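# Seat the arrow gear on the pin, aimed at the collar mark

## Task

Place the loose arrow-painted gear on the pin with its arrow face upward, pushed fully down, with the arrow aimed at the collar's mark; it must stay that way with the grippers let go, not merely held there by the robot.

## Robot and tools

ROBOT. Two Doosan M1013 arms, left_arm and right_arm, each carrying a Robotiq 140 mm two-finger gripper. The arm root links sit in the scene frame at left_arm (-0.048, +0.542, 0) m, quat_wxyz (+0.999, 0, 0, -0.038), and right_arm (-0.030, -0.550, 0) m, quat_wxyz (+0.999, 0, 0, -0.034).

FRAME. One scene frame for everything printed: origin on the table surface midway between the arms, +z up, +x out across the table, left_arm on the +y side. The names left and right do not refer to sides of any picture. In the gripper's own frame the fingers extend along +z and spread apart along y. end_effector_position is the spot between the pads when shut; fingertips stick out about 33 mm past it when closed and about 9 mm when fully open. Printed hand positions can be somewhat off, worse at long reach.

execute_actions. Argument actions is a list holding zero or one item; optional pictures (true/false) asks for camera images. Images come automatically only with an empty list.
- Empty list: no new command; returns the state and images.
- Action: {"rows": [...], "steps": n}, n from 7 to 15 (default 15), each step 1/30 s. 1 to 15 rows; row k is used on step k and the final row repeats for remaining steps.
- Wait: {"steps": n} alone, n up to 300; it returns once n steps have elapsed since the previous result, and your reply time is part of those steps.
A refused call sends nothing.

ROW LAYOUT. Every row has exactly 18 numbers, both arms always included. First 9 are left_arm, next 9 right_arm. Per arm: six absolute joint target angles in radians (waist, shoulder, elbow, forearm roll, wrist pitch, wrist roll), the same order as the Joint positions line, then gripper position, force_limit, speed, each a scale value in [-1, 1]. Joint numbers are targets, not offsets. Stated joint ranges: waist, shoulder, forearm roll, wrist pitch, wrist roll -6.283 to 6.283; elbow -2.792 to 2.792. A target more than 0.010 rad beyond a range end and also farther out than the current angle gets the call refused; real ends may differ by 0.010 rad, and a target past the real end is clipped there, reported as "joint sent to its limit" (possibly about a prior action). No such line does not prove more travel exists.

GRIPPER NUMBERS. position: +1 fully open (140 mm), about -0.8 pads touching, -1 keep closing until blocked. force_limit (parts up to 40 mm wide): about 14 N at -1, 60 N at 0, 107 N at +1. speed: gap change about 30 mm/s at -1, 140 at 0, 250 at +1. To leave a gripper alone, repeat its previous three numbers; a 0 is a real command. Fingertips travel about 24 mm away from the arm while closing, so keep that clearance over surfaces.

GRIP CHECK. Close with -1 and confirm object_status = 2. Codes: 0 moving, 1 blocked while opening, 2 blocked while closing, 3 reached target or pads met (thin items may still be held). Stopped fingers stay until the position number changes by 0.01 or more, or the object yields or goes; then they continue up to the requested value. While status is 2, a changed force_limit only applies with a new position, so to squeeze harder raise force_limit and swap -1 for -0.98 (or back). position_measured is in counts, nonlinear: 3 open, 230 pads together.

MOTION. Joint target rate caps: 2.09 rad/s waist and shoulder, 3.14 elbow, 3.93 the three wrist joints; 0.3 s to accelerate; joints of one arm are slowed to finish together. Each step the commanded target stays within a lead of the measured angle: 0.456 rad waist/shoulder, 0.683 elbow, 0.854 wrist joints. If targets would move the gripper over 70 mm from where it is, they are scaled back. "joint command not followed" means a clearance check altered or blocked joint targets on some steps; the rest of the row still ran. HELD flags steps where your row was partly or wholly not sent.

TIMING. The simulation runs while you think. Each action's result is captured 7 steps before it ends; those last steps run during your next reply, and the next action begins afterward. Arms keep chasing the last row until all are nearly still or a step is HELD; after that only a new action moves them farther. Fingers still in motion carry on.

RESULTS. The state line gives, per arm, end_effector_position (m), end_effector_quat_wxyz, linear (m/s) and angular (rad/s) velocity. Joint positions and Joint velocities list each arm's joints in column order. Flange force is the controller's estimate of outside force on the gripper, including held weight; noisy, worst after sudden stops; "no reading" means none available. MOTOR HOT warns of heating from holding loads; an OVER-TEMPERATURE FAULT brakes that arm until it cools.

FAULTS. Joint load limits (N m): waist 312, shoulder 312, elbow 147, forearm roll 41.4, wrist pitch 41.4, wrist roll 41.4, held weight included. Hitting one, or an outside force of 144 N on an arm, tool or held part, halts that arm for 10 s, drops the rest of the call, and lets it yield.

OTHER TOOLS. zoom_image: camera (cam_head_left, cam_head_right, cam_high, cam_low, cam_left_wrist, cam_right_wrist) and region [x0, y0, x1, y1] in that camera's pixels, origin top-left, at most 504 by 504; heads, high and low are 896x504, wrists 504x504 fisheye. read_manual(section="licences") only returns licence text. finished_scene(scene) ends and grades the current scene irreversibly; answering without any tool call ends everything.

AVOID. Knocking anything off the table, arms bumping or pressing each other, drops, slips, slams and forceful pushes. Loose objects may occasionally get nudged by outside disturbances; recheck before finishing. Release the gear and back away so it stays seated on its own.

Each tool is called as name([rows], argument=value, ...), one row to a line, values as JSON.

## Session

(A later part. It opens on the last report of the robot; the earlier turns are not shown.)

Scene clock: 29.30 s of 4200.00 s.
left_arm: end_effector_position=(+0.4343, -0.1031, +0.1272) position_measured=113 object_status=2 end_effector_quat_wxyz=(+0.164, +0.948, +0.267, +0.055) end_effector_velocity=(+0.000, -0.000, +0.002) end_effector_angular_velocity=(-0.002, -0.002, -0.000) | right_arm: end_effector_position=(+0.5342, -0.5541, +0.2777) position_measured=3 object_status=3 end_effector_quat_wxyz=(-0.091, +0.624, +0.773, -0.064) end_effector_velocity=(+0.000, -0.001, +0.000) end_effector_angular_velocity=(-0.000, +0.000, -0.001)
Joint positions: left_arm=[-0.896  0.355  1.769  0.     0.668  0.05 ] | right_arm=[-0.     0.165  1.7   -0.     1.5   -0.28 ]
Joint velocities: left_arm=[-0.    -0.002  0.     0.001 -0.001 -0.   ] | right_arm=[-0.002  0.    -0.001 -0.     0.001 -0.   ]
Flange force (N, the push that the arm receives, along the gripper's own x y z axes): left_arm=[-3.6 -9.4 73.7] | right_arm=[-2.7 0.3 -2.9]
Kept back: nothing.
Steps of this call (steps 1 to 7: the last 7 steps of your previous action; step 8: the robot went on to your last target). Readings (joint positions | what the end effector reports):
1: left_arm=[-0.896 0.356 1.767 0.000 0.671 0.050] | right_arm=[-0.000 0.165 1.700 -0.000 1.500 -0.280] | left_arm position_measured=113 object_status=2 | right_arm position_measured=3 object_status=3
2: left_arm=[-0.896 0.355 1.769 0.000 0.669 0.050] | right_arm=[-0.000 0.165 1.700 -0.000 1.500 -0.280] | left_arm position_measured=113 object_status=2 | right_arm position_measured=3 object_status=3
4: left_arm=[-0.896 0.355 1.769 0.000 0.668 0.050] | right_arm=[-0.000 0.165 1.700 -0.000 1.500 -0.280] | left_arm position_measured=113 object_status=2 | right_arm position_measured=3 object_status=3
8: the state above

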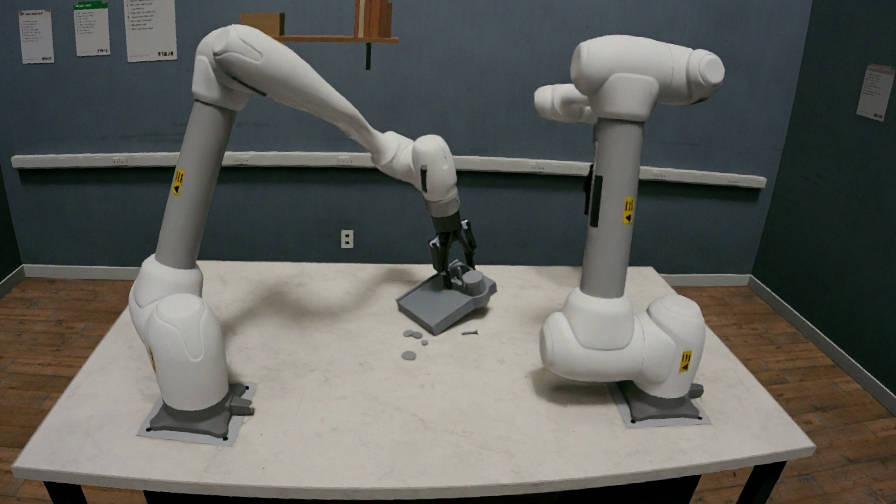

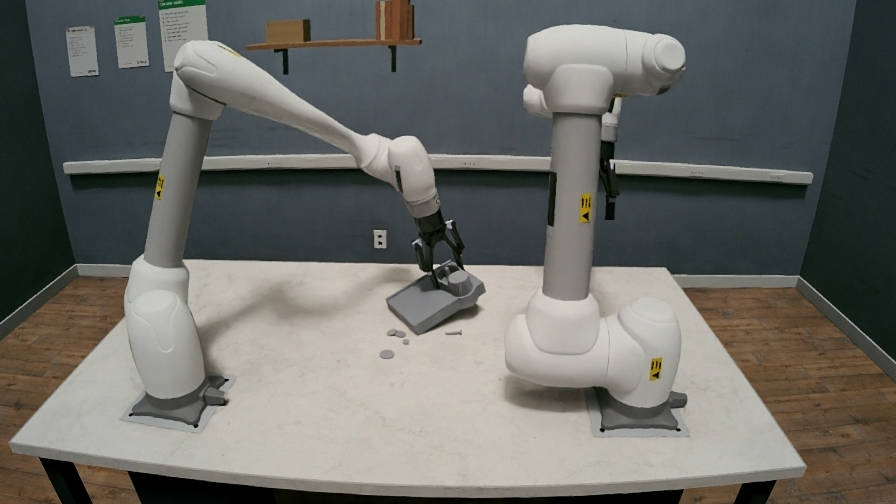

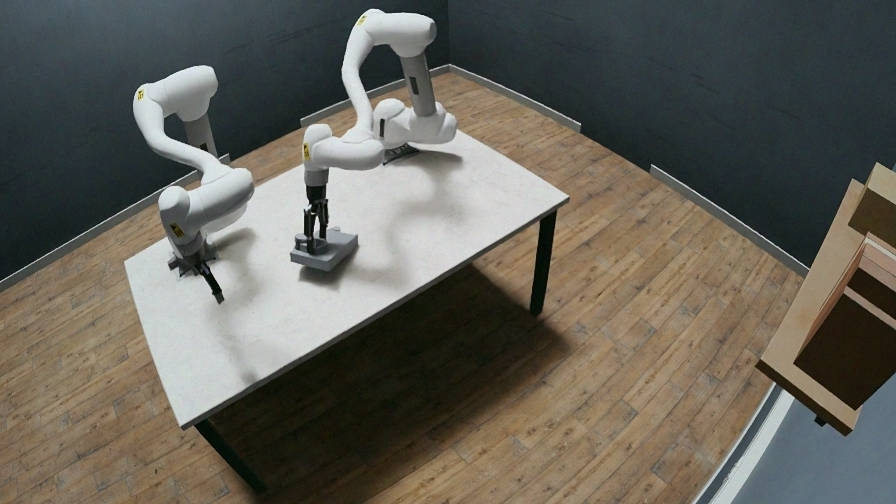

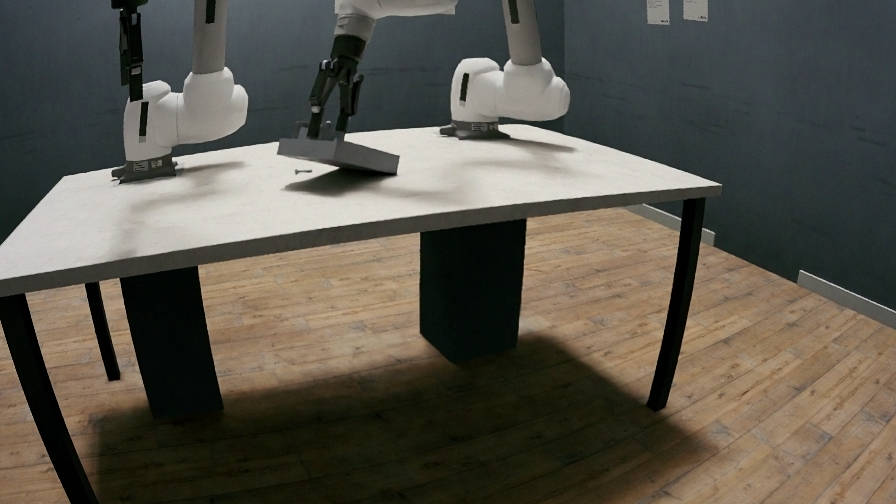

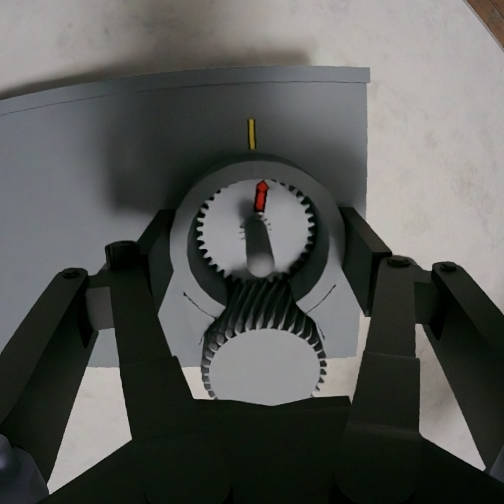

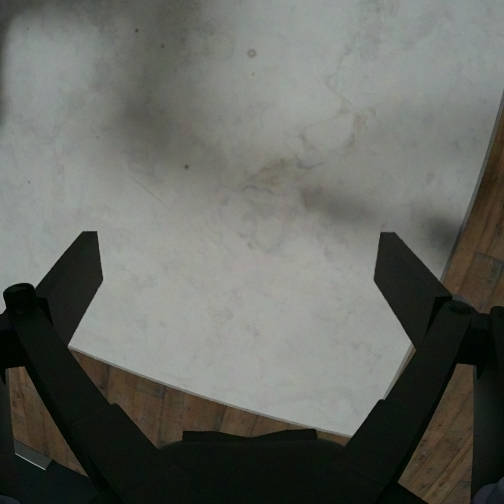

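execute_actions([
  {"rows":[[-0.896,0.3621,1.7586,0,0.6718,0.05,-1,1,-0.6,0,0.165,1.7,0,1.5,-0.28,1,0,0],[-0.896,0.3692,1.748,0,0.6753,0.05,-1,1,-0.6,0,0.165,1.7,0,1.5,-0.28,1,0,0],[-0.896,0.3762,1.7375,0,0.6788,0.05,-1,1,-0.6,0,0.165,1.7,0,1.5,-0.28,1,0,0],[-0.896,0.3832,1.7269,0,0.6824,0.05,-1,1,-0.6,0,0.165,1.7,0,1.5,-0.28,1,0,0],[-0.896,0.3902,1.7163,0,0.686,0.05,-1,1,-0.6,0,0.165,1.7,0,1.5,-0.28,1,0,0],[-0.896,0.3973,1.7057,0,0.6895,0.05,-1,1,-0.6,0,0.165,1.7,0,1.5,-0.28,1,0,0],[-0.896,0.4043,1.6952,0,0.693,0.05,-1,1,-0.6,0,0.165,1.7,0,1.5,-0.28,1,0,0],[-0.896,0.4113,1.6846,0,0.6966,0.05,-1,1,-0.6,0,0.165,1.7,0,1.5,-0.28,1,0,0],[-0.896,0.4184,1.674,0,0.7001,0.05,-1,1,-0.6,0,0.165,1.7,0,1.5,-0.28,1,0,0],[-0.896,0.4254,1.6634,0,0.7037,0.05,-1,1,-0.6,0,0.165,1.7,0,1.5,-0.28,1,0,0],[-0.896,0.4324,1.6528,0,0.7073,0.05,-1,1,-0.6,0,0.165,1.7,0,1.5,-0.28,1,0,0],[-0.896,0.4394,1.6423,0,0.7108,0.05,-1,1,-0.6,0,0.165,1.7,0,1.5,-0.28,1,0,0],[-0.896,0.4465,1.6317,0,0.7143,0.05,-1,1,-0.6,0,0.165,1.7,0,1.5,-0.28,1,0,0],[-0.896,0.4535,1.6211,0,0.7179,0.05,-1,1,-0.6,0,0.165,1.7,0,1.5,-0.28,1,0,0]]},
])

execute_actions([
  {"rows":[[-0.896,0.4535,1.6211,0,0.7179,0.05,-1,1,-0.6,0,0.165,1.7,0,1.5,-0.28,1,0,0],[-0.896,0.4535,1.6211,0,0.7179,0.05,-1,1,-0.6,0,0.165,1.7,0,1.5,-0.28,1,0,0],[-0.896,0.448,1.6293,0,0.7066,0.05,-1,1,-0.6,0,0.165,1.7,0,1.5,-0.28,1,0,0],[-0.896,0.4423,1.6375,0,0.6953,0.05,-1,1,-0.6,0,0.165,1.7,0,1.5,-0.28,1,0,0],[-0.896,0.4312,1.6539,0,0.6725,0.05,-1,1,-0.6,0,0.165,1.7,0,1.5,-0.28,1,0,0],[-0.896,0.4203,1.6703,0,0.6495,0.05,-1,1,-0.6,0,0.165,1.7,0,1.5,-0.28,1,0,0],[-0.896,0.4095,1.6867,0,0.6265,0.05,-1,1,-0.6,0,0.165,1.7,0,1.5,-0.28,1,0,0],[-0.896,0.3988,1.7031,0,0.6034,0.05,-1,1,-0.6,0,0.165,1.7,0,1.5,-0.28,1,0,0],[-0.896,0.3883,1.7195,0,0.58,0.05,-1,1,-0.6,0,0.165,1.7,0,1.5,-0.28,1,0,0],[-0.896,0.3779,1.7358,0,0.5567,0.05,-1,1,-0.6,0,0.165,1.7,0,1.5,-0.28,1,0,0],[-0.896,0.3676,1.7521,0,0.5332,0.05,-1,1,-0.6,0,0.165,1.7,0,1.5,-0.28,1,0,0],[-0.896,0.3575,1.7684,0,0.5096,0.05,-1,1,-0.6,0,0.165,1.7,0,1.5,-0.28,1,0,0],[-0.896,0.3475,1.7847,0,0.4858,0.05,-1,1,-0.6,0,0.165,1.7,0,1.5,-0.28,1,0,0]]},
])

execute_actions([
  {"steps":14},
], pictures=true)

Scene clock: 30.53 s of 4200.00 s.
left_arm: end_effector_position=(+0.4525, -0.1298, +0.1286) position_measured=113 object_status=2 end_effector_quat_wxyz=(+0.165, +0.948, +0.267, +0.056) end_effector_velocity=(+0.072, -0.101, -0.019) end_effector_angular_velocity=(+0.050, +0.034, +0.002) | right_arm: end_effector_position=(+0.5342, -0.5541, +0.2777) position_measured=3 object_status=3 end_effector_quat_wxyz=(-0.091, +0.624, +0.773, -0.064) end_effector_velocity=(-0.001, -0.001, -0.001) end_effector_angular_velocity=(+0.000, +0.002, -0.002)
Joint positions: left_arm=[-0.896  0.399  1.703  0.     0.69   0.05 ] | right_arm=[-0.     0.165  1.7    0.     1.5   -0.28 ]
Joint velocities: left_arm=[ 0.003  0.21  -0.291  0.     0.141  0.001] | right_arm=[-0.002  0.     0.002  0.     0.    -0.   ]
Flange force (N, the push that the arm receives, along the gripper's own x y z axes): left_arm=[-4.8 -27.2 82.4] | right_arm=[-2.3 -3.3 -2.5]
Steps of this call (steps 1 to 29: the robot went on to your last target; steps 30 to 37: the first 8 steps of this action). Readings (joint positions | what the end effector reports):
30: left_arm=[-0.896 0.355 1.769 0.000 0.668 0.050] | right_arm=[-0.000 0.165 1.700 -0.000 1.500 -0.280] | left_arm position_measured=113 object_status=2 | right_arm position_measured=3 object_status=3
31: left_arm=[-0.896 0.358 1.765 0.000 0.671 0.050] | right_arm=[-0.000 0.165 1.700 -0.000 1.500 -0.280] | left_arm position_measured=113 object_status=2 | right_arm position_measured=3 object_status=3
33: left_arm=[-0.896 0.371 1.746 0.000 0.676 0.050] | right_arm=[-0.000 0.165 1.700 0.000 1.500 -0.280] | left_arm position_measured=113 object_status=2 | right_arm position_measured=3 object_status=3
37: the state above

Scene clock: 31.03 s of 4200.00 s.
left_arm: end_effector_position=(+0.4700, -0.1557, +0.1351) position_measured=113 object_status=2 end_effector_quat_wxyz=(+0.189, +0.943, +0.265, +0.064) end_effector_velocity=(-0.037, +0.054, +0.063) end_effector_angular_velocity=(-0.393, -0.268, +0.000) | right_arm: end_effector_position=(+0.5342, -0.5541, +0.2777) position_measured=3 object_status=3 end_effector_quat_wxyz=(-0.091, +0.624, +0.773, -0.064) end_effector_velocity=(-0.000, -0.001, -0.000) end_effector_angular_velocity=(-0.000, -0.000, -0.001)
Joint positions: left_arm=[-0.896  0.42   1.67  -0.     0.649  0.05 ] | right_arm=[-0.     0.165  1.7   -0.     1.5   -0.28 ]
Joint velocities: left_arm=[-0.    -0.299  0.451 -0.    -0.629 -0.   ] | right_arm=[-0.001 -0.     0.    -0.    -0.     0.   ]
Flange force (N, the push that the arm receives, along the gripper's own x y z axes): left_arm=[-3.8 -18.4 83.0] | right_arm=[0.2 -2.8 -1.7]
Steps of this call (steps 1 to 7: the last 7 steps of your previous action; steps 8 to 15: the first 8 steps of this action). Readings (joint positions | what the end effector reports):
8: left_arm=[-0.896 0.452 1.623 0.000 0.717 0.050] | right_arm=[-0.000 0.165 1.700 -0.000 1.500 -0.280] | left_arm position_measured=113 object_status=2 | right_arm position_measured=3 object_status=3
9: left_arm=[-0.896 0.454 1.621 -0.000 0.717 0.050] | right_arm=[-0.000 0.165 1.700 -0.000 1.500 -0.280] | left_arm position_measured=113 object_status=2 | right_arm position_measured=3 object_status=3
11: left_arm=[-0.896 0.451 1.625 -0.000 0.712 0.050] | right_arm=[-0.000 0.165 1.700 -0.000 1.500 -0.280] | left_arm position_measured=113 object_status=2 | right_arm position_measured=3 object_status=3
15: the state above

Scene clock: 31.50 s of 4200.00 s.
left_arm: end_effector_position=(+0.4602, -0.1412, +0.1499) position_measured=113 object_status=2 end_effector_quat_wxyz=(+0.245, +0.930, +0.262, +0.082) end_effector_velocity=(-0.000, +0.000, -0.001) end_effector_angular_velocity=(+0.001, +0.000, -0.000) | right_arm: end_effector_position=(+0.5342, -0.5541, +0.2777) position_measured=3 object_status=3 end_effector_quat_wxyz=(-0.091, +0.624, +0.773, -0.064) end_effector_velocity=(+0.000, +0.000, +0.000) end_effector_angular_velocity=(-0.000, -0.001, +0.000)
Joint positions: left_arm=[-0.896  0.348  1.785 -0.     0.486  0.05 ] | right_arm=[-0.     0.165  1.7   -0.     1.5   -0.28 ]
Joint velocities: left_arm=[-0.     0.     0.001  0.    -0.    -0.   ] | right_arm=[ 0.    -0.    -0.     0.    -0.001  0.   ]
Flange force (N, the push that the arm receives, along the gripper's own x y z axes): left_arm=[-2.3 7.1 58.8] | right_arm=[-0.3 -3.0 -2.3]
Kept back: nothing.
Steps of this call (steps 1 to 7: the last 7 steps of your previous action; steps 8 to 14: the robot went on to your last target). Readings (joint positions | what the end effector reports):
1: left_arm=[-0.896 0.410 1.686 -0.000 0.628 0.050] | right_arm=[-0.000 0.165 1.700 -0.000 1.500 -0.280] | left_arm position_measured=113 object_status=2 | right_arm position_measured=3 object_status=3
2: left_arm=[-0.896 0.399 1.702 -0.000 0.605 0.050] | right_arm=[-0.000 0.165 1.700 0.000 1.500 -0.280] | left_arm position_measured=113 object_status=2 | right_arm position_measured=3 object_status=3
4: left_arm=[-0.896 0.379 1.734 -0.000 0.559 0.050] | right_arm=[-0.000 0.165 1.700 -0.000 1.500 -0.280] | left_arm position_measured=113 object_status=2 | right_arm position_measured=3 object_status=3
8: left_arm=[-0.896 0.348 1.784 -0.000 0.487 0.050] | right_arm=[-0.000 0.165 1.700 -0.000 1.500 -0.280] | left_arm position_measured=113 object_status=2 | right_arm position_measured=3 object_status=3
14: the state above

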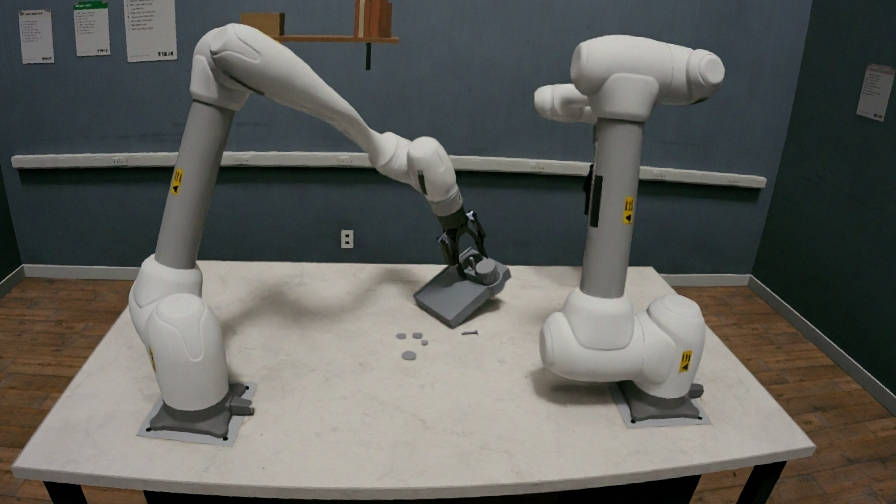

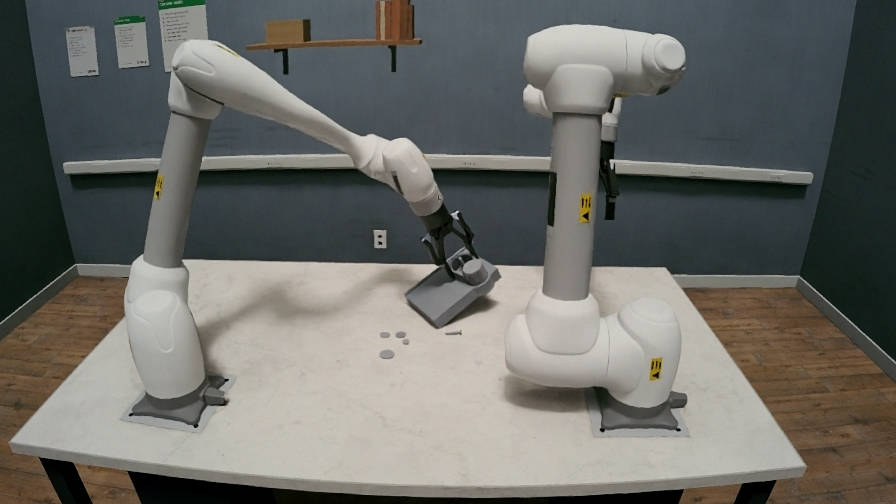

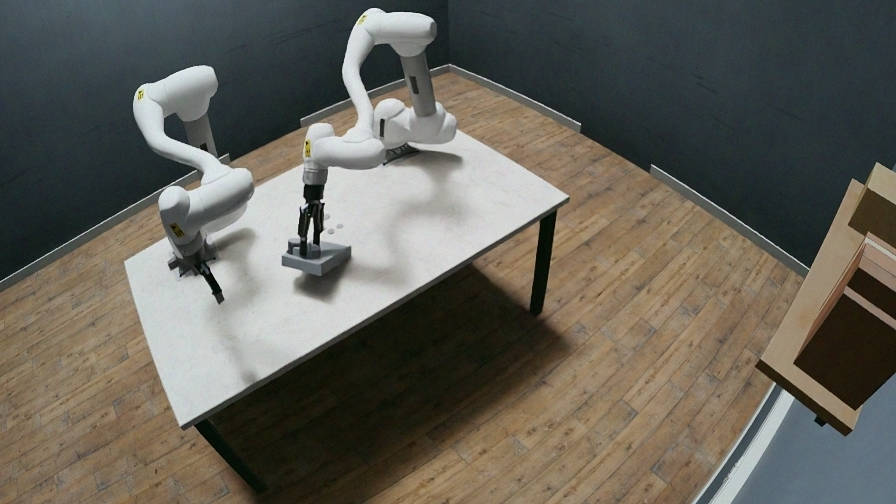

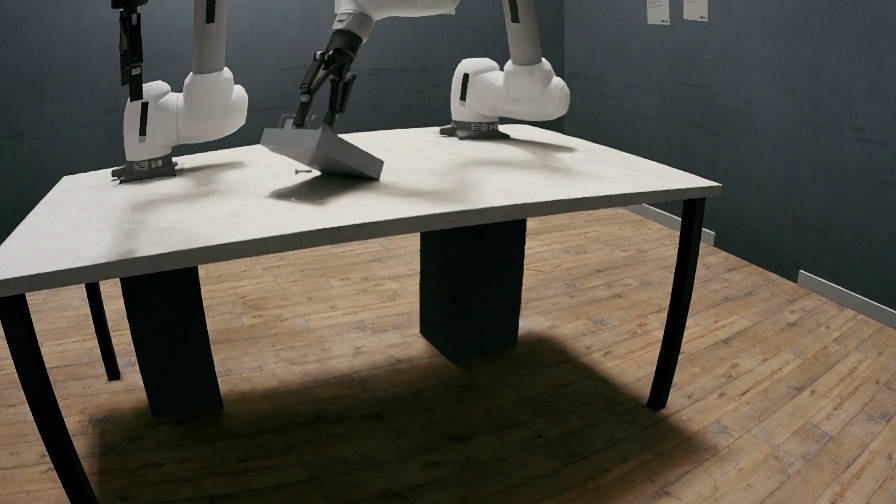

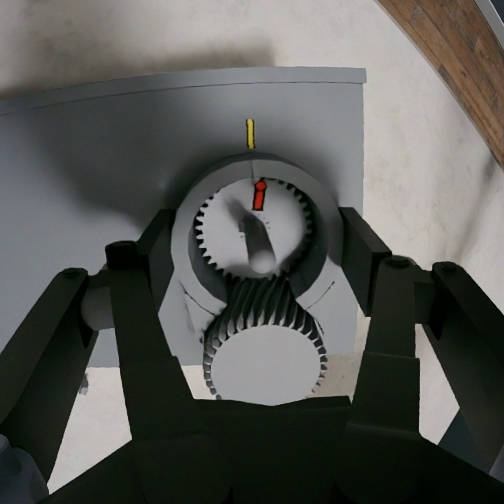

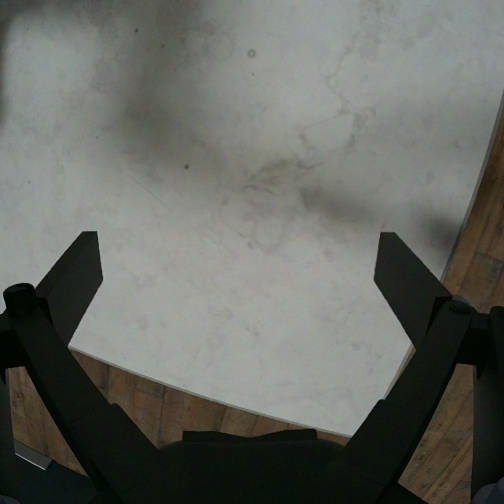

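execute_actions([
  {"rows":[[-0.896,0.3383,1.7985,0,0.4667,0.05,-1,1,-0.6,0,0.165,1.7,0,1.5,-0.28,1,0,0],[-0.896,0.3291,1.8123,0,0.4475,0.05,-1,1,-0.6,0,0.165,1.7,0,1.5,-0.28,1,0,0],[-0.896,0.3198,1.8261,0,0.4284,0.05,-1,1,-0.6,0,0.165,1.7,0,1.5,-0.28,1,0,0],[-0.896,0.3106,1.8399,0,0.4093,0.05,-1,1,-0.6,0,0.165,1.7,0,1.5,-0.28,1,0,0],[-0.896,0.3014,1.8537,0,0.3901,0.05,-1,1,-0.6,0,0.165,1.7,0,1.5,-0.28,1,0,0],[-0.896,0.2922,1.8676,0,0.371,0.05,-1,1,-0.6,0,0.165,1.7,0,1.5,-0.28,1,0,0],[-0.896,0.283,1.8814,0,0.3519,0.05,-1,1,-0.6,0,0.165,1.7,0,1.5,-0.28,1,0,0],[-0.896,0.2738,1.8952,0,0.3327,0.05,-1,1,-0.6,0,0.165,1.7,0,1.5,-0.28,1,0,0],[-0.896,0.2646,1.909,0,0.3136,0.05,-1,1,-0.6,0,0.165,1.7,0,1.5,-0.28,1,0,0],[-0.896,0.2553,1.9228,0,0.2945,0.05,-1,1,-0.6,0,0.165,1.7,0,1.5,-0.28,1,0,0],[-0.896,0.2461,1.9366,0,0.2753,0.05,-1,1,-0.6,0,0.165,1.7,0,1.5,-0.28,1,0,0],[-0.896,0.2369,1.9504,0,0.2562,0.05,-1,1,-0.6,0,0.165,1.7,0,1.5,-0.28,1,0,0]]},
])

execute_actions([
  {"steps":14},
], pictures=true)

Scene clock: 32.60 s of 4200.00 s.
left_arm: end_effector_position=(+0.4505, -0.1270, +0.1627) position_measured=113 object_status=2 end_effector_quat_wxyz=(+0.285, +0.918, +0.258, +0.096) end_effector_velocity=(-0.048, +0.070, +0.069) end_effector_angular_velocity=(-0.355, -0.243, -0.001) | right_arm: end_effector_position=(+0.5342, -0.5541, +0.2777) position_measured=3 object_status=3 end_effector_quat_wxyz=(-0.091, +0.624, +0.773, -0.064) end_effector_velocity=(-0.001, +0.000, -0.001) end_effector_angular_velocity=(+0.000, +0.001, +0.000)
Joint positions: left_arm=[-0.896  0.292  1.869 -0.     0.371  0.05 ] | right_arm=[-0.     0.165  1.7   -0.     1.5   -0.28 ]
Joint velocities: left_arm=[-0.    -0.271  0.403  0.001 -0.562  0.001] | right_arm=[ 0.    -0.     0.002  0.    -0.001 -0.   ]
Flange force (N, the push that the arm receives, along the gripper's own x y z axes): left_arm=[-1.6 -43.7 85.3] | right_arm=[0.1 -1.2 -1.6]
Steps of this call (steps 1 to 25: the robot went on to your last target; steps 26 to 33: the first 8 steps of this action). Readings (joint positions | what the end effector reports):
26: left_arm=[-0.896 0.347 1.785 -0.000 0.486 0.050] | right_arm=[-0.000 0.165 1.700 -0.000 1.500 -0.280] | left_arm position_measured=113 object_status=2 | right_arm position_measured=3 object_status=3
27: left_arm=[-0.896 0.344 1.790 -0.000 0.478 0.050] | right_arm=[-0.000 0.165 1.700 -0.000 1.500 -0.280] | left_arm position_measured=113 object_status=2 | right_arm position_measured=3 object_status=3
29: left_arm=[-0.896 0.328 1.814 -0.000 0.446 0.050] | right_arm=[-0.000 0.165 1.700 -0.000 1.500 -0.280] | left_arm position_measured=113 object_status=2 | right_arm position_measured=3 object_status=3
33: the state above

Scene clock: 33.07 s of 4200.00 s.
left_arm: end_effector_position=(+0.4403, -0.1119, +0.1771) position_measured=113 object_status=2 end_effector_quat_wxyz=(+0.324, +0.905, +0.255, +0.109) end_effector_velocity=(-0.000, -0.001, +0.004) end_effector_angular_velocity=(-0.005, -0.002, +0.000) | right_arm: end_effector_position=(+0.5342, -0.5541, +0.2777) position_measured=3 object_status=3 end_effector_quat_wxyz=(-0.091, +0.624, +0.773, -0.064) end_effector_velocity=(-0.001, +0.000, -0.001) end_effector_angular_velocity=(+0.001, +0.001, -0.000)
Joint positions: left_arm=[-0.896  0.237  1.951 -0.     0.256  0.05 ] | right_arm=[-0.     0.165  1.7   -0.     1.5   -0.28 ]
Joint velocities: left_arm=[-0.001 -0.003 -0.001 -0.001 -0.001 -0.   ] | right_arm=[-0.    -0.     0.002  0.001 -0.001 -0.   ]
Flange force (N, the push that the arm receives, along the gripper's own x y z axes): left_arm=no reading | right_arm=[-2.0 -3.3 -2.0]
Kept back: nothing.
Steps of this call (steps 1 to 7: the last 7 steps of your previous action; steps 8 to 14: the robot went on to your last target). Readings (joint positions | what the end effector reports):
1: left_arm=[-0.896 0.283 1.882 -0.000 0.352 0.050] | right_arm=[-0.000 0.165 1.700 -0.000 1.500 -0.280] | left_arm position_measured=113 object_status=2 | right_arm position_measured=3 object_status=3
2: left_arm=[-0.896 0.274 1.896 -0.000 0.333 0.050] | right_arm=[-0.000 0.165 1.700 -0.000 1.500 -0.280] | left_arm position_measured=113 object_status=2 | right_arm position_measured=3 object_status=3
4: left_arm=[-0.896 0.255 1.924 -0.000 0.295 0.050] | right_arm=[-0.000 0.165 1.700 0.000 1.500 -0.280] | left_arm position_measured=113 object_status=2 | right_arm position_measured=3 object_status=3
8: left_arm=[-0.896 0.237 1.951 -0.000 0.257 0.050] | right_arm=[-0.000 0.165 1.700 -0.000 1.500 -0.280] | left_arm position_measured=113 object_status=2 | right_arm position_measured=3 object_status=3
14: the state above

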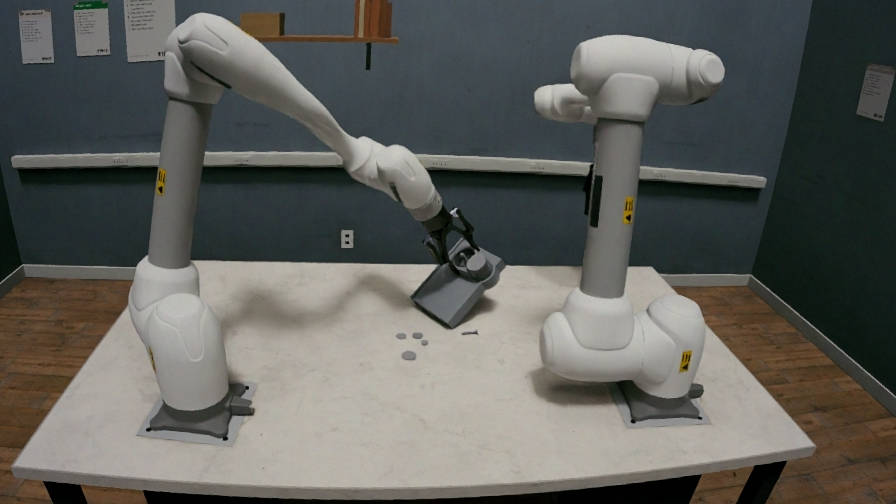

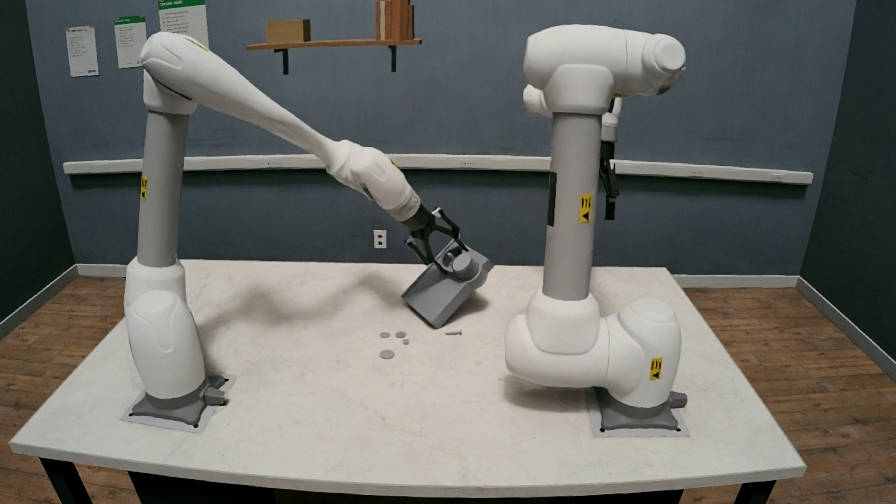

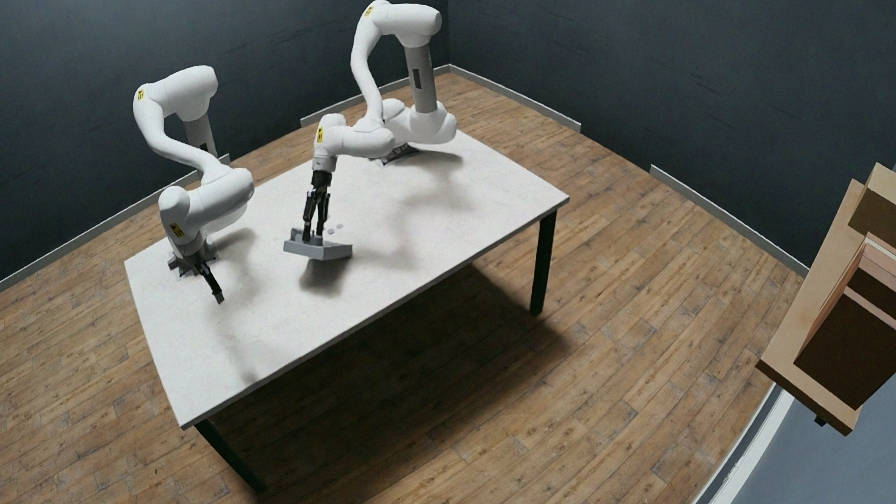

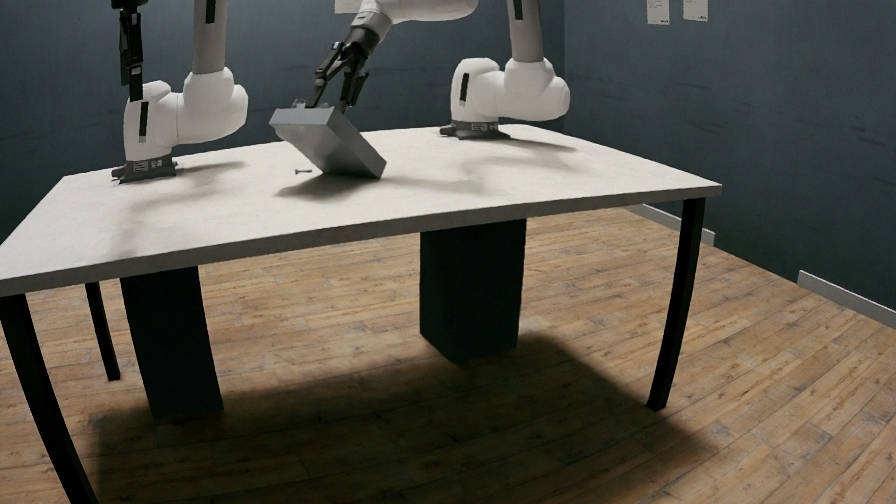

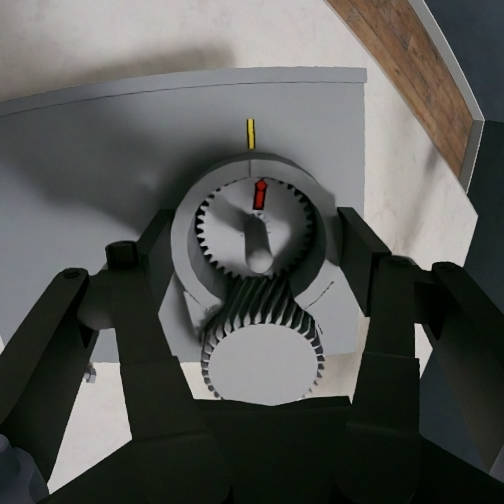

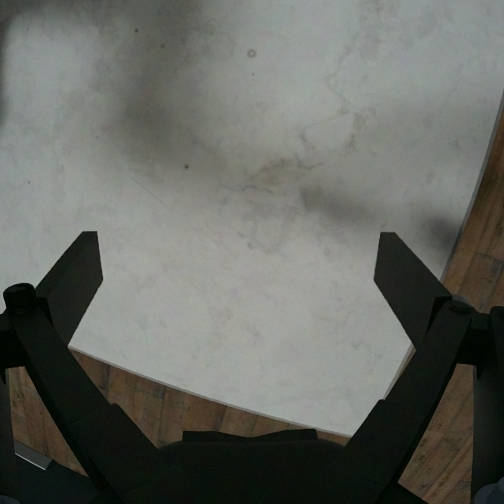

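execute_actions([
  {"rows":[[-0.896,0.2285,1.9663,0,0.2312,0.05,-1,1,-0.6,0,0.165,1.7,0,1.5,-0.28,1,0,0],[-0.896,0.2203,1.9823,0,0.206,0.05,-1,1,-0.6,0,0.165,1.7,0,1.5,-0.28,1,0,0],[-0.896,0.2123,1.9982,0,0.1806,0.05,-1,1,-0.6,0,0.165,1.7,0,1.5,-0.28,1,0,0],[-0.896,0.2045,2.0141,0,0.155,0.05,-1,1,-0.6,0,0.165,1.7,0,1.5,-0.28,1,0,0],[-0.896,0.197,2.03,0,0.1292,0.05,-1,1,-0.6,0,0.165,1.7,0,1.5,-0.28,1,0,0],[-0.896,0.1898,2.0456,0,0.1033,0.05,-1,1,-0.6,0,0.165,1.7,0,1.5,-0.28,1,0,0],[-0.896,0.183,2.0611,0,0.0772,0.05,-1,1,-0.6,0,0.165,1.7,0,1.5,-0.28,1,0,0],[-0.896,0.1764,2.0766,0,0.0508,0.05,-1,1,-0.6,0,0.165,1.7,0,1.5,-0.28,1,0,0],[-0.896,0.17,2.0921,0,0.0243,0.05,-1,1,-0.6,0,0.165,1.7,0,1.5,-0.28,1,0,0],[-0.896,0.164,2.1076,0,-0.0027,0.05,-1,1,-0.6,0,0.165,1.7,0,1.5,-0.28,1,0,0],[-0.896,0.1582,2.123,0,-0.0297,0.05,-1,1,-0.6,0,0.165,1.7,0,1.5,-0.28,1,0,0],[-0.896,0.1528,2.1383,0,-0.0571,0.05,-1,1,-0.6,0,0.165,1.7,0,1.5,-0.28,1,0,0],[-0.896,0.1477,2.1535,0,-0.0846,0.05,-1,1,-0.6,0,0.165,1.7,0,1.5,-0.28,1,0,0],[-0.896,0.1429,2.1686,0,-0.1124,0.05,-1,1,-0.6,0,0.165,1.7,0,1.5,-0.28,1,0,0],[-0.896,0.1385,2.1837,0,-0.1405,0.05,-1,1,-0.6,0,0.165,1.7,0,1.5,-0.28,1,0,0]]},
])

execute_actions([
  {"steps":15},
], pictures=true)

Scene clock: 34.13 s of 4200.00 s.
left_arm: end_effector_position=(+0.4299, -0.0967, +0.1854) position_measured=113 object_status=2 end_effector_quat_wxyz=(+0.369, +0.887, +0.250, +0.124) end_effector_velocity=(-0.053, +0.079, +0.035) end_effector_angular_velocity=(-0.415, -0.284, -0.000) | right_arm: end_effector_position=(+0.5342, -0.5541, +0.2777) position_measured=3 object_status=3 end_effector_quat_wxyz=(-0.091, +0.624, +0.773, -0.064) end_effector_velocity=(+0.000, -0.001, +0.001) end_effector_angular_velocity=(+0.000, -0.001, -0.001)
Joint positions: left_arm=[-0.896  0.191  2.043 -0.     0.108  0.05 ] | right_arm=[-0.     0.165  1.7   -0.     1.5   -0.28 ]
Joint velocities: left_arm=[ 0.    -0.207  0.455  0.001 -0.751 -0.   ] | right_arm=[-0.001 -0.    -0.001  0.     0.001 -0.   ]
Flange force (N, the push that the arm receives, along the gripper's own x y z axes): left_arm=no reading | right_arm=[-1.8 -1.8 -2.5]
Steps of this call (steps 1 to 24: the robot went on to your last target; steps 25 to 32: the first 8 steps of this action). Readings (joint positions | what the end effector reports):
25: left_arm=[-0.896 0.237 1.950 -0.000 0.256 0.050] | right_arm=[-0.000 0.165 1.700 -0.000 1.500 -0.280] | left_arm position_measured=113 object_status=2 | right_arm position_measured=3 object_status=3
26: left_arm=[-0.896 0.234 1.955 -0.000 0.248 0.050] | right_arm=[-0.000 0.165 1.700 -0.000 1.500 -0.280] | left_arm position_measured=113 object_status=2 | right_arm position_measured=3 object_status=3
28: left_arm=[-0.896 0.221 1.981 -0.000 0.207 0.050] | right_arm=[-0.000 0.165 1.700 -0.000 1.500 -0.280] | left_arm position_measured=113 object_status=2 | right_arm position_measured=3 object_status=3
32: the state above

Scene clock: 34.63 s of 4200.00 s.
left_arm: end_effector_position=(+0.4128, -0.0716, +0.1943) position_measured=113 object_status=2 end_effector_quat_wxyz=(+0.438, +0.854, +0.240, +0.147) end_effector_velocity=(+0.001, -0.000, +0.001) end_effector_angular_velocity=(-0.002, -0.001, +0.001) | right_arm: end_effector_position=(+0.5342, -0.5541, +0.2777) position_measured=3 object_status=3 end_effector_quat_wxyz=(-0.091, +0.624, +0.773, -0.064) end_effector_velocity=(-0.000, +0.000, +0.000) end_effector_angular_velocity=(+0.000, +0.001, +0.000)
Joint positions: left_arm=[-0.896  0.138  2.184 -0.    -0.14   0.05 ] | right_arm=[-0.     0.165  1.7    0.     1.5   -0.28 ]
Joint velocities: left_arm=[ 0.    -0.    -0.     0.    -0.002 -0.   ] | right_arm=[ 0.    -0.     0.     0.     0.001 -0.   ]
Flange force (N, the push that the arm receives, along the gripper's own x y z axes): left_arm=no reading | right_arm=[0.4 -3.5 -1.9]
Kept back: nothing.
Steps of this call (steps 1 to 7: the last 7 steps of your previous action; steps 8 to 15: the robot went on to your last target). Readings (joint positions | what the end effector reports):
1: left_arm=[-0.896 0.184 2.058 -0.000 0.082 0.050] | right_arm=[-0.000 0.165 1.700 -0.000 1.500 -0.280] | left_arm position_measured=113 object_status=2 | right_arm position_measured=3 object_status=3
2: left_arm=[-0.896 0.178 2.073 -0.000 0.056 0.050] | right_arm=[-0.000 0.165 1.700 -0.000 1.500 -0.280] | left_arm position_measured=113 object_status=2 | right_arm position_measured=3 object_status=3
4: left_arm=[-0.896 0.165 2.104 -0.000 0.003 0.050] | right_arm=[-0.000 0.165 1.700 -0.000 1.500 -0.280] | left_arm position_measured=113 object_status=2 | right_arm position_measured=3 object_status=3
8: left_arm=[-0.896 0.144 2.164 -0.000 -0.105 0.050] | right_arm=[-0.000 0.165 1.700 -0.000 1.500 -0.280] | left_arm position_measured=113 object_status=2 | right_arm position_measured=3 object_status=3
15: the state above

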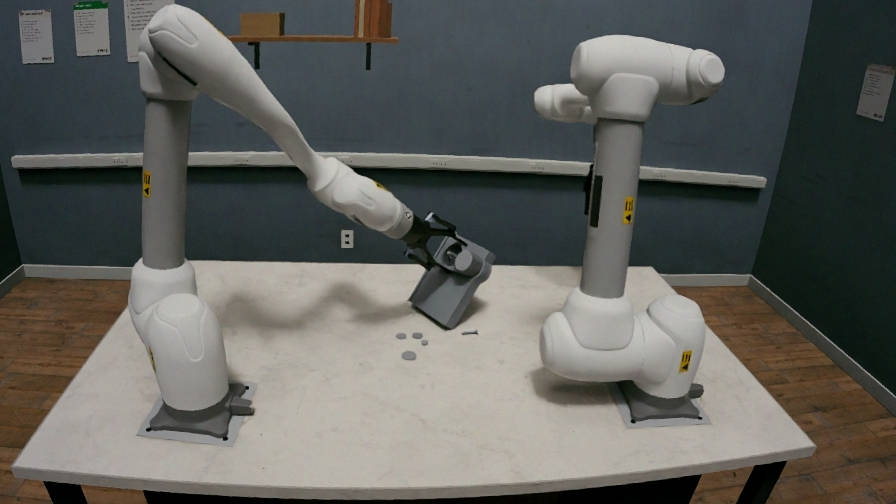

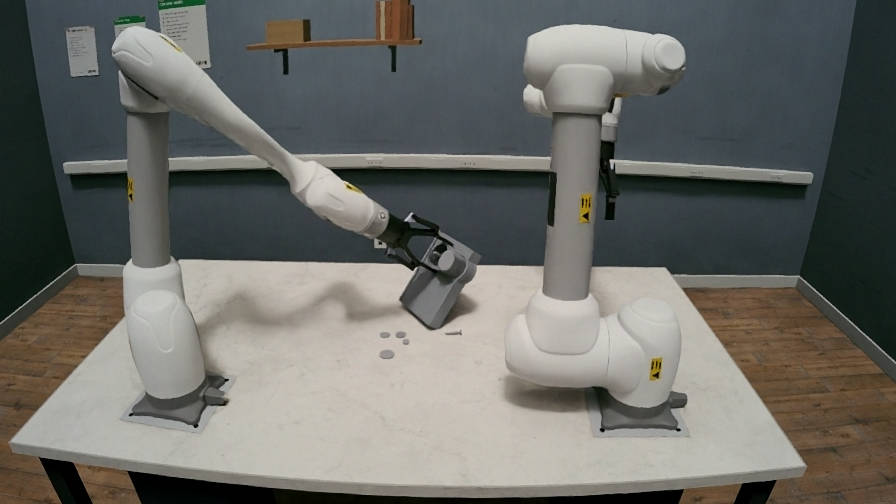

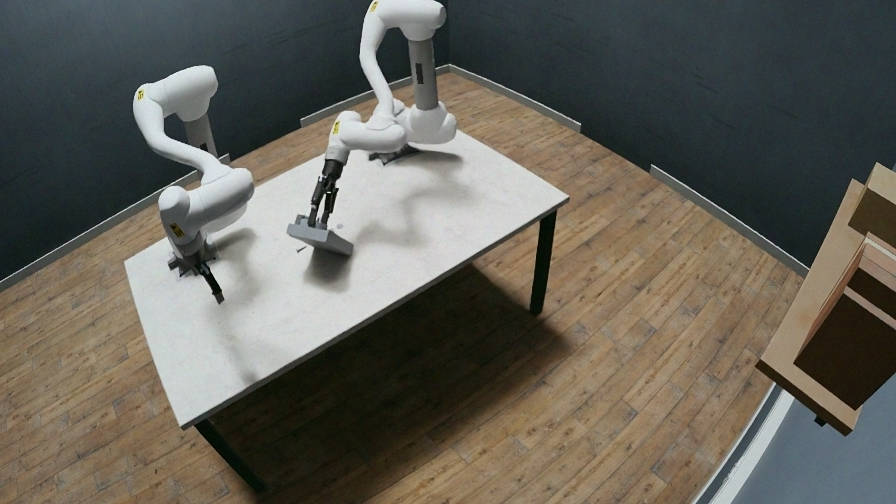

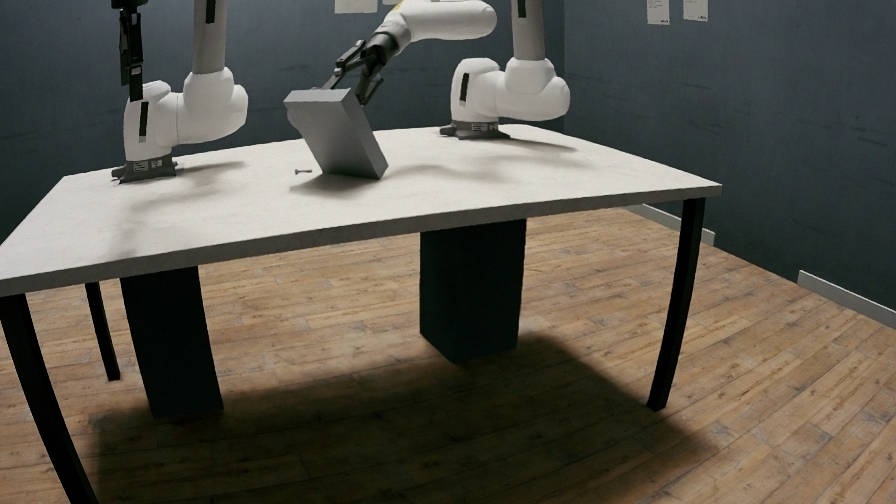

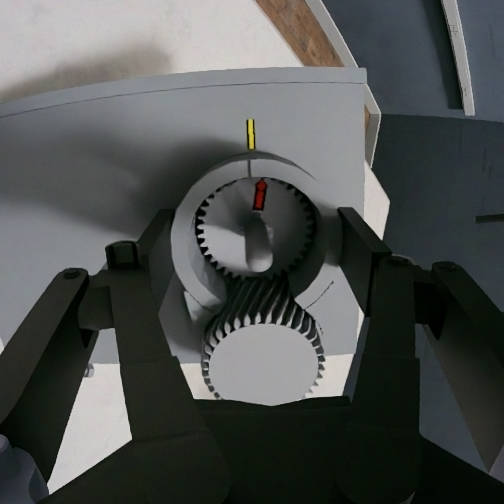

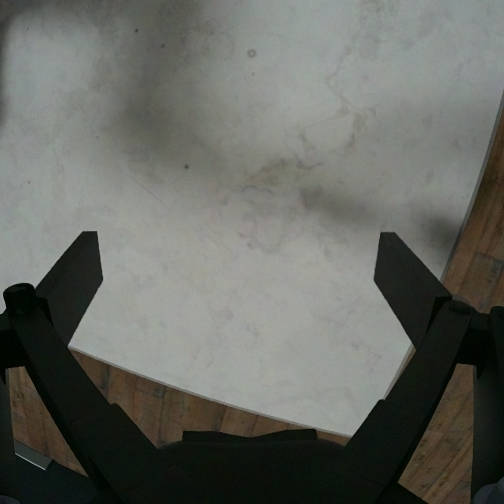

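execute_actions([
  {"rows":[[-0.896,0.1344,2.1987,0,-0.1689,0.05,-1,1,-0.6,0,0.165,1.7,0,1.5,-0.28,1,0,0],[-0.896,0.1307,2.2135,0,-0.1974,0.05,-1,1,-0.6,0,0.165,1.7,0,1.5,-0.28,1,0,0],[-0.896,0.1274,2.2283,0,-0.2264,0.05,-1,1,-0.6,0,0.165,1.7,0,1.5,-0.28,1,0,0],[-0.896,0.1245,2.2429,0,-0.2555,0.05,-1,1,-0.6,0,0.165,1.7,0,1.5,-0.28,1,0,0],[-0.896,0.122,2.2575,0,-0.2851,0.05,-1,1,-0.6,0,0.165,1.7,0,1.5,-0.28,1,0,0],[-0.896,0.1201,2.272,0,-0.3152,0.05,-1,1,-0.6,0,0.165,1.7,0,1.5,-0.28,1,0,0],[-0.896,0.1186,2.2863,0,-0.3454,0.05,-1,1,-0.6,0,0.165,1.7,0,1.5,-0.28,1,0,0],[-0.896,0.1177,2.3006,0,-0.3763,0.05,-1,1,-0.6,0,0.165,1.7,0,1.5,-0.28,1,0,0],[-0.896,0.1172,2.3147,0,-0.4073,0.05,-1,1,-0.6,0,0.165,1.7,0,1.5,-0.28,1,0,0],[-0.896,0.1173,2.3287,0,-0.4389,0.05,-1,1,-0.6,0,0.165,1.7,0,1.5,-0.28,1,0,0],[-0.896,0.1179,2.3426,0,-0.4708,0.05,-1,1,-0.6,0,0.165,1.7,0,1.5,-0.28,1,0,0],[-0.896,0.1191,2.3563,0,-0.5032,0.05,-1,1,-0.6,0,0.165,1.7,0,1.5,-0.28,1,0,0],[-0.896,0.121,2.3699,0,-0.5361,0.05,-1,1,-0.6,0,0.165,1.7,0,1.5,-0.28,1,0,0],[-0.896,0.1234,2.3833,0,-0.5694,0.05,-1,1,-0.6,0,0.165,1.7,0,1.5,-0.28,1,0,0],[-0.896,0.1264,2.3966,0,-0.6031,0.05,-1,1,-0.6,0,0.165,1.7,0,1.5,-0.28,1,0,0]]},
])

execute_actions([
  {"steps":15},
])

Scene clock: 44.60 s of 4200.00 s.
left_arm: end_effector_position=(+0.4018, -0.0556, +0.1975) position_measured=113 object_status=2 end_effector_quat_wxyz=(+0.479, +0.831, +0.234, +0.161) end_effector_velocity=(-0.056, +0.083, +0.009) end_effector_angular_velocity=(-0.411, -0.280, +0.000) | right_arm: end_effector_position=(+0.5342, -0.5541, +0.2777) position_measured=3 object_status=3 end_effector_quat_wxyz=(-0.091, +0.624, +0.773, -0.064) end_effector_velocity=(-0.000, +0.001, +0.000) end_effector_angular_velocity=(+0.000, +0.001, +0.001)
Joint positions: left_arm=[-0.896  0.121  2.267  0.    -0.306  0.05 ] | right_arm=[-0.     0.165  1.7   -0.     1.5   -0.28 ]
Joint velocities: left_arm=[ 0.001 -0.052  0.417 -0.    -0.862  0.   ] | right_arm=[ 0.001 -0.    -0.     0.     0.001  0.   ]
Flange force (N, the push that the arm receives, along the gripper's own x y z axes): left_arm=no reading | right_arm=[-1.0 -0.8 -2.0]
Steps of this call (steps 1 to 15: the robot went on to your last target; steps 16 to 90: nothing new was sent; then 6.70 s passed at rest; steps 91 to 98: the first 8 steps of this action). Readings (joint positions | what the end effector reports):
91: left_arm=[-0.896 0.138 2.184 -0.000 -0.141 0.050] | right_arm=[-0.000 0.165 1.700 -0.000 1.500 -0.280] | left_arm position_measured=113 object_status=2 | right_arm position_measured=3 object_status=3
92: left_arm=[-0.896 0.138 2.188 0.000 -0.149 0.050] | right_arm=[-0.000 0.165 1.700 -0.000 1.500 -0.280] | left_arm position_measured=113 object_status=2 | right_arm position_measured=3 object_status=3
94: left_arm=[-0.896 0.131 2.212 0.000 -0.194 0.050] | right_arm=[-0.000 0.165 1.700 -0.000 1.500 -0.280] | left_arm position_measured=113 object_status=2 | right_arm position_measured=3 object_status=3
98: the state above

Scene clock: 45.10 s of 4200.00 s.
left_arm: end_effector_position=(+0.3836, -0.0290, +0.1985) position_measured=113 object_status=2 end_effector_quat_wxyz=(+0.544, +0.788, +0.222, +0.183) end_effector_velocity=(+0.001, +0.001, -0.000) end_effector_angular_velocity=(-0.001, +0.000, +0.003) | right_arm: end_effector_position=(+0.5342, -0.5541, +0.2777) position_measured=3 object_status=3 end_effector_quat_wxyz=(-0.091, +0.624, +0.773, -0.064) end_effector_velocity=(-0.001, +0.001, -0.001) end_effector_angular_velocity=(-0.000, +0.002, +0.001)
Joint positions: left_arm=[-0.896  0.126  2.396  0.    -0.603  0.05 ] | right_arm=[-0.     0.165  1.7   -0.     1.5   -0.28 ]
Joint velocities: left_arm=[ 0.002  0.001  0.    -0.001 -0.002  0.   ] | right_arm=[ 0.001  0.     0.002 -0.     0.     0.   ]
Flange force (N, the push that the arm receives, along the gripper's own x y z axes): left_arm=[1.6 -57.1 31.4] | right_arm=[-0.4 -2.0 -1.1]
Kept back: nothing.
Steps of this call (steps 1 to 7: the last 7 steps of your previous action; steps 8 to 15: the robot went on to your last target). Readings (joint positions | what the end effector reports):
1: left_arm=[-0.896 0.119 2.281 0.000 -0.336 0.050] | right_arm=[-0.000 0.165 1.700 -0.000 1.500 -0.280] | left_arm position_measured=113 object_status=2 | right_arm position_measured=3 object_status=3
2: left_arm=[-0.896 0.118 2.296 0.000 -0.366 0.050] | right_arm=[-0.000 0.165 1.700 -0.000 1.500 -0.280] | left_arm position_measured=113 object_status=2 | right_arm position_measured=3 object_status=3
4: left_arm=[-0.896 0.117 2.323 0.000 -0.427 0.050] | right_arm=[-0.000 0.165 1.700 -0.000 1.500 -0.280] | left_arm position_measured=113 object_status=2 | right_arm position_measured=3 object_status=3
8: left_arm=[-0.896 0.122 2.377 0.000 -0.555 0.050] | right_arm=[-0.000 0.165 1.700 -0.000 1.500 -0.280] | left_arm position_measured=113 object_status=2 | right_arm position_measured=3 object_status=3
15: the state above


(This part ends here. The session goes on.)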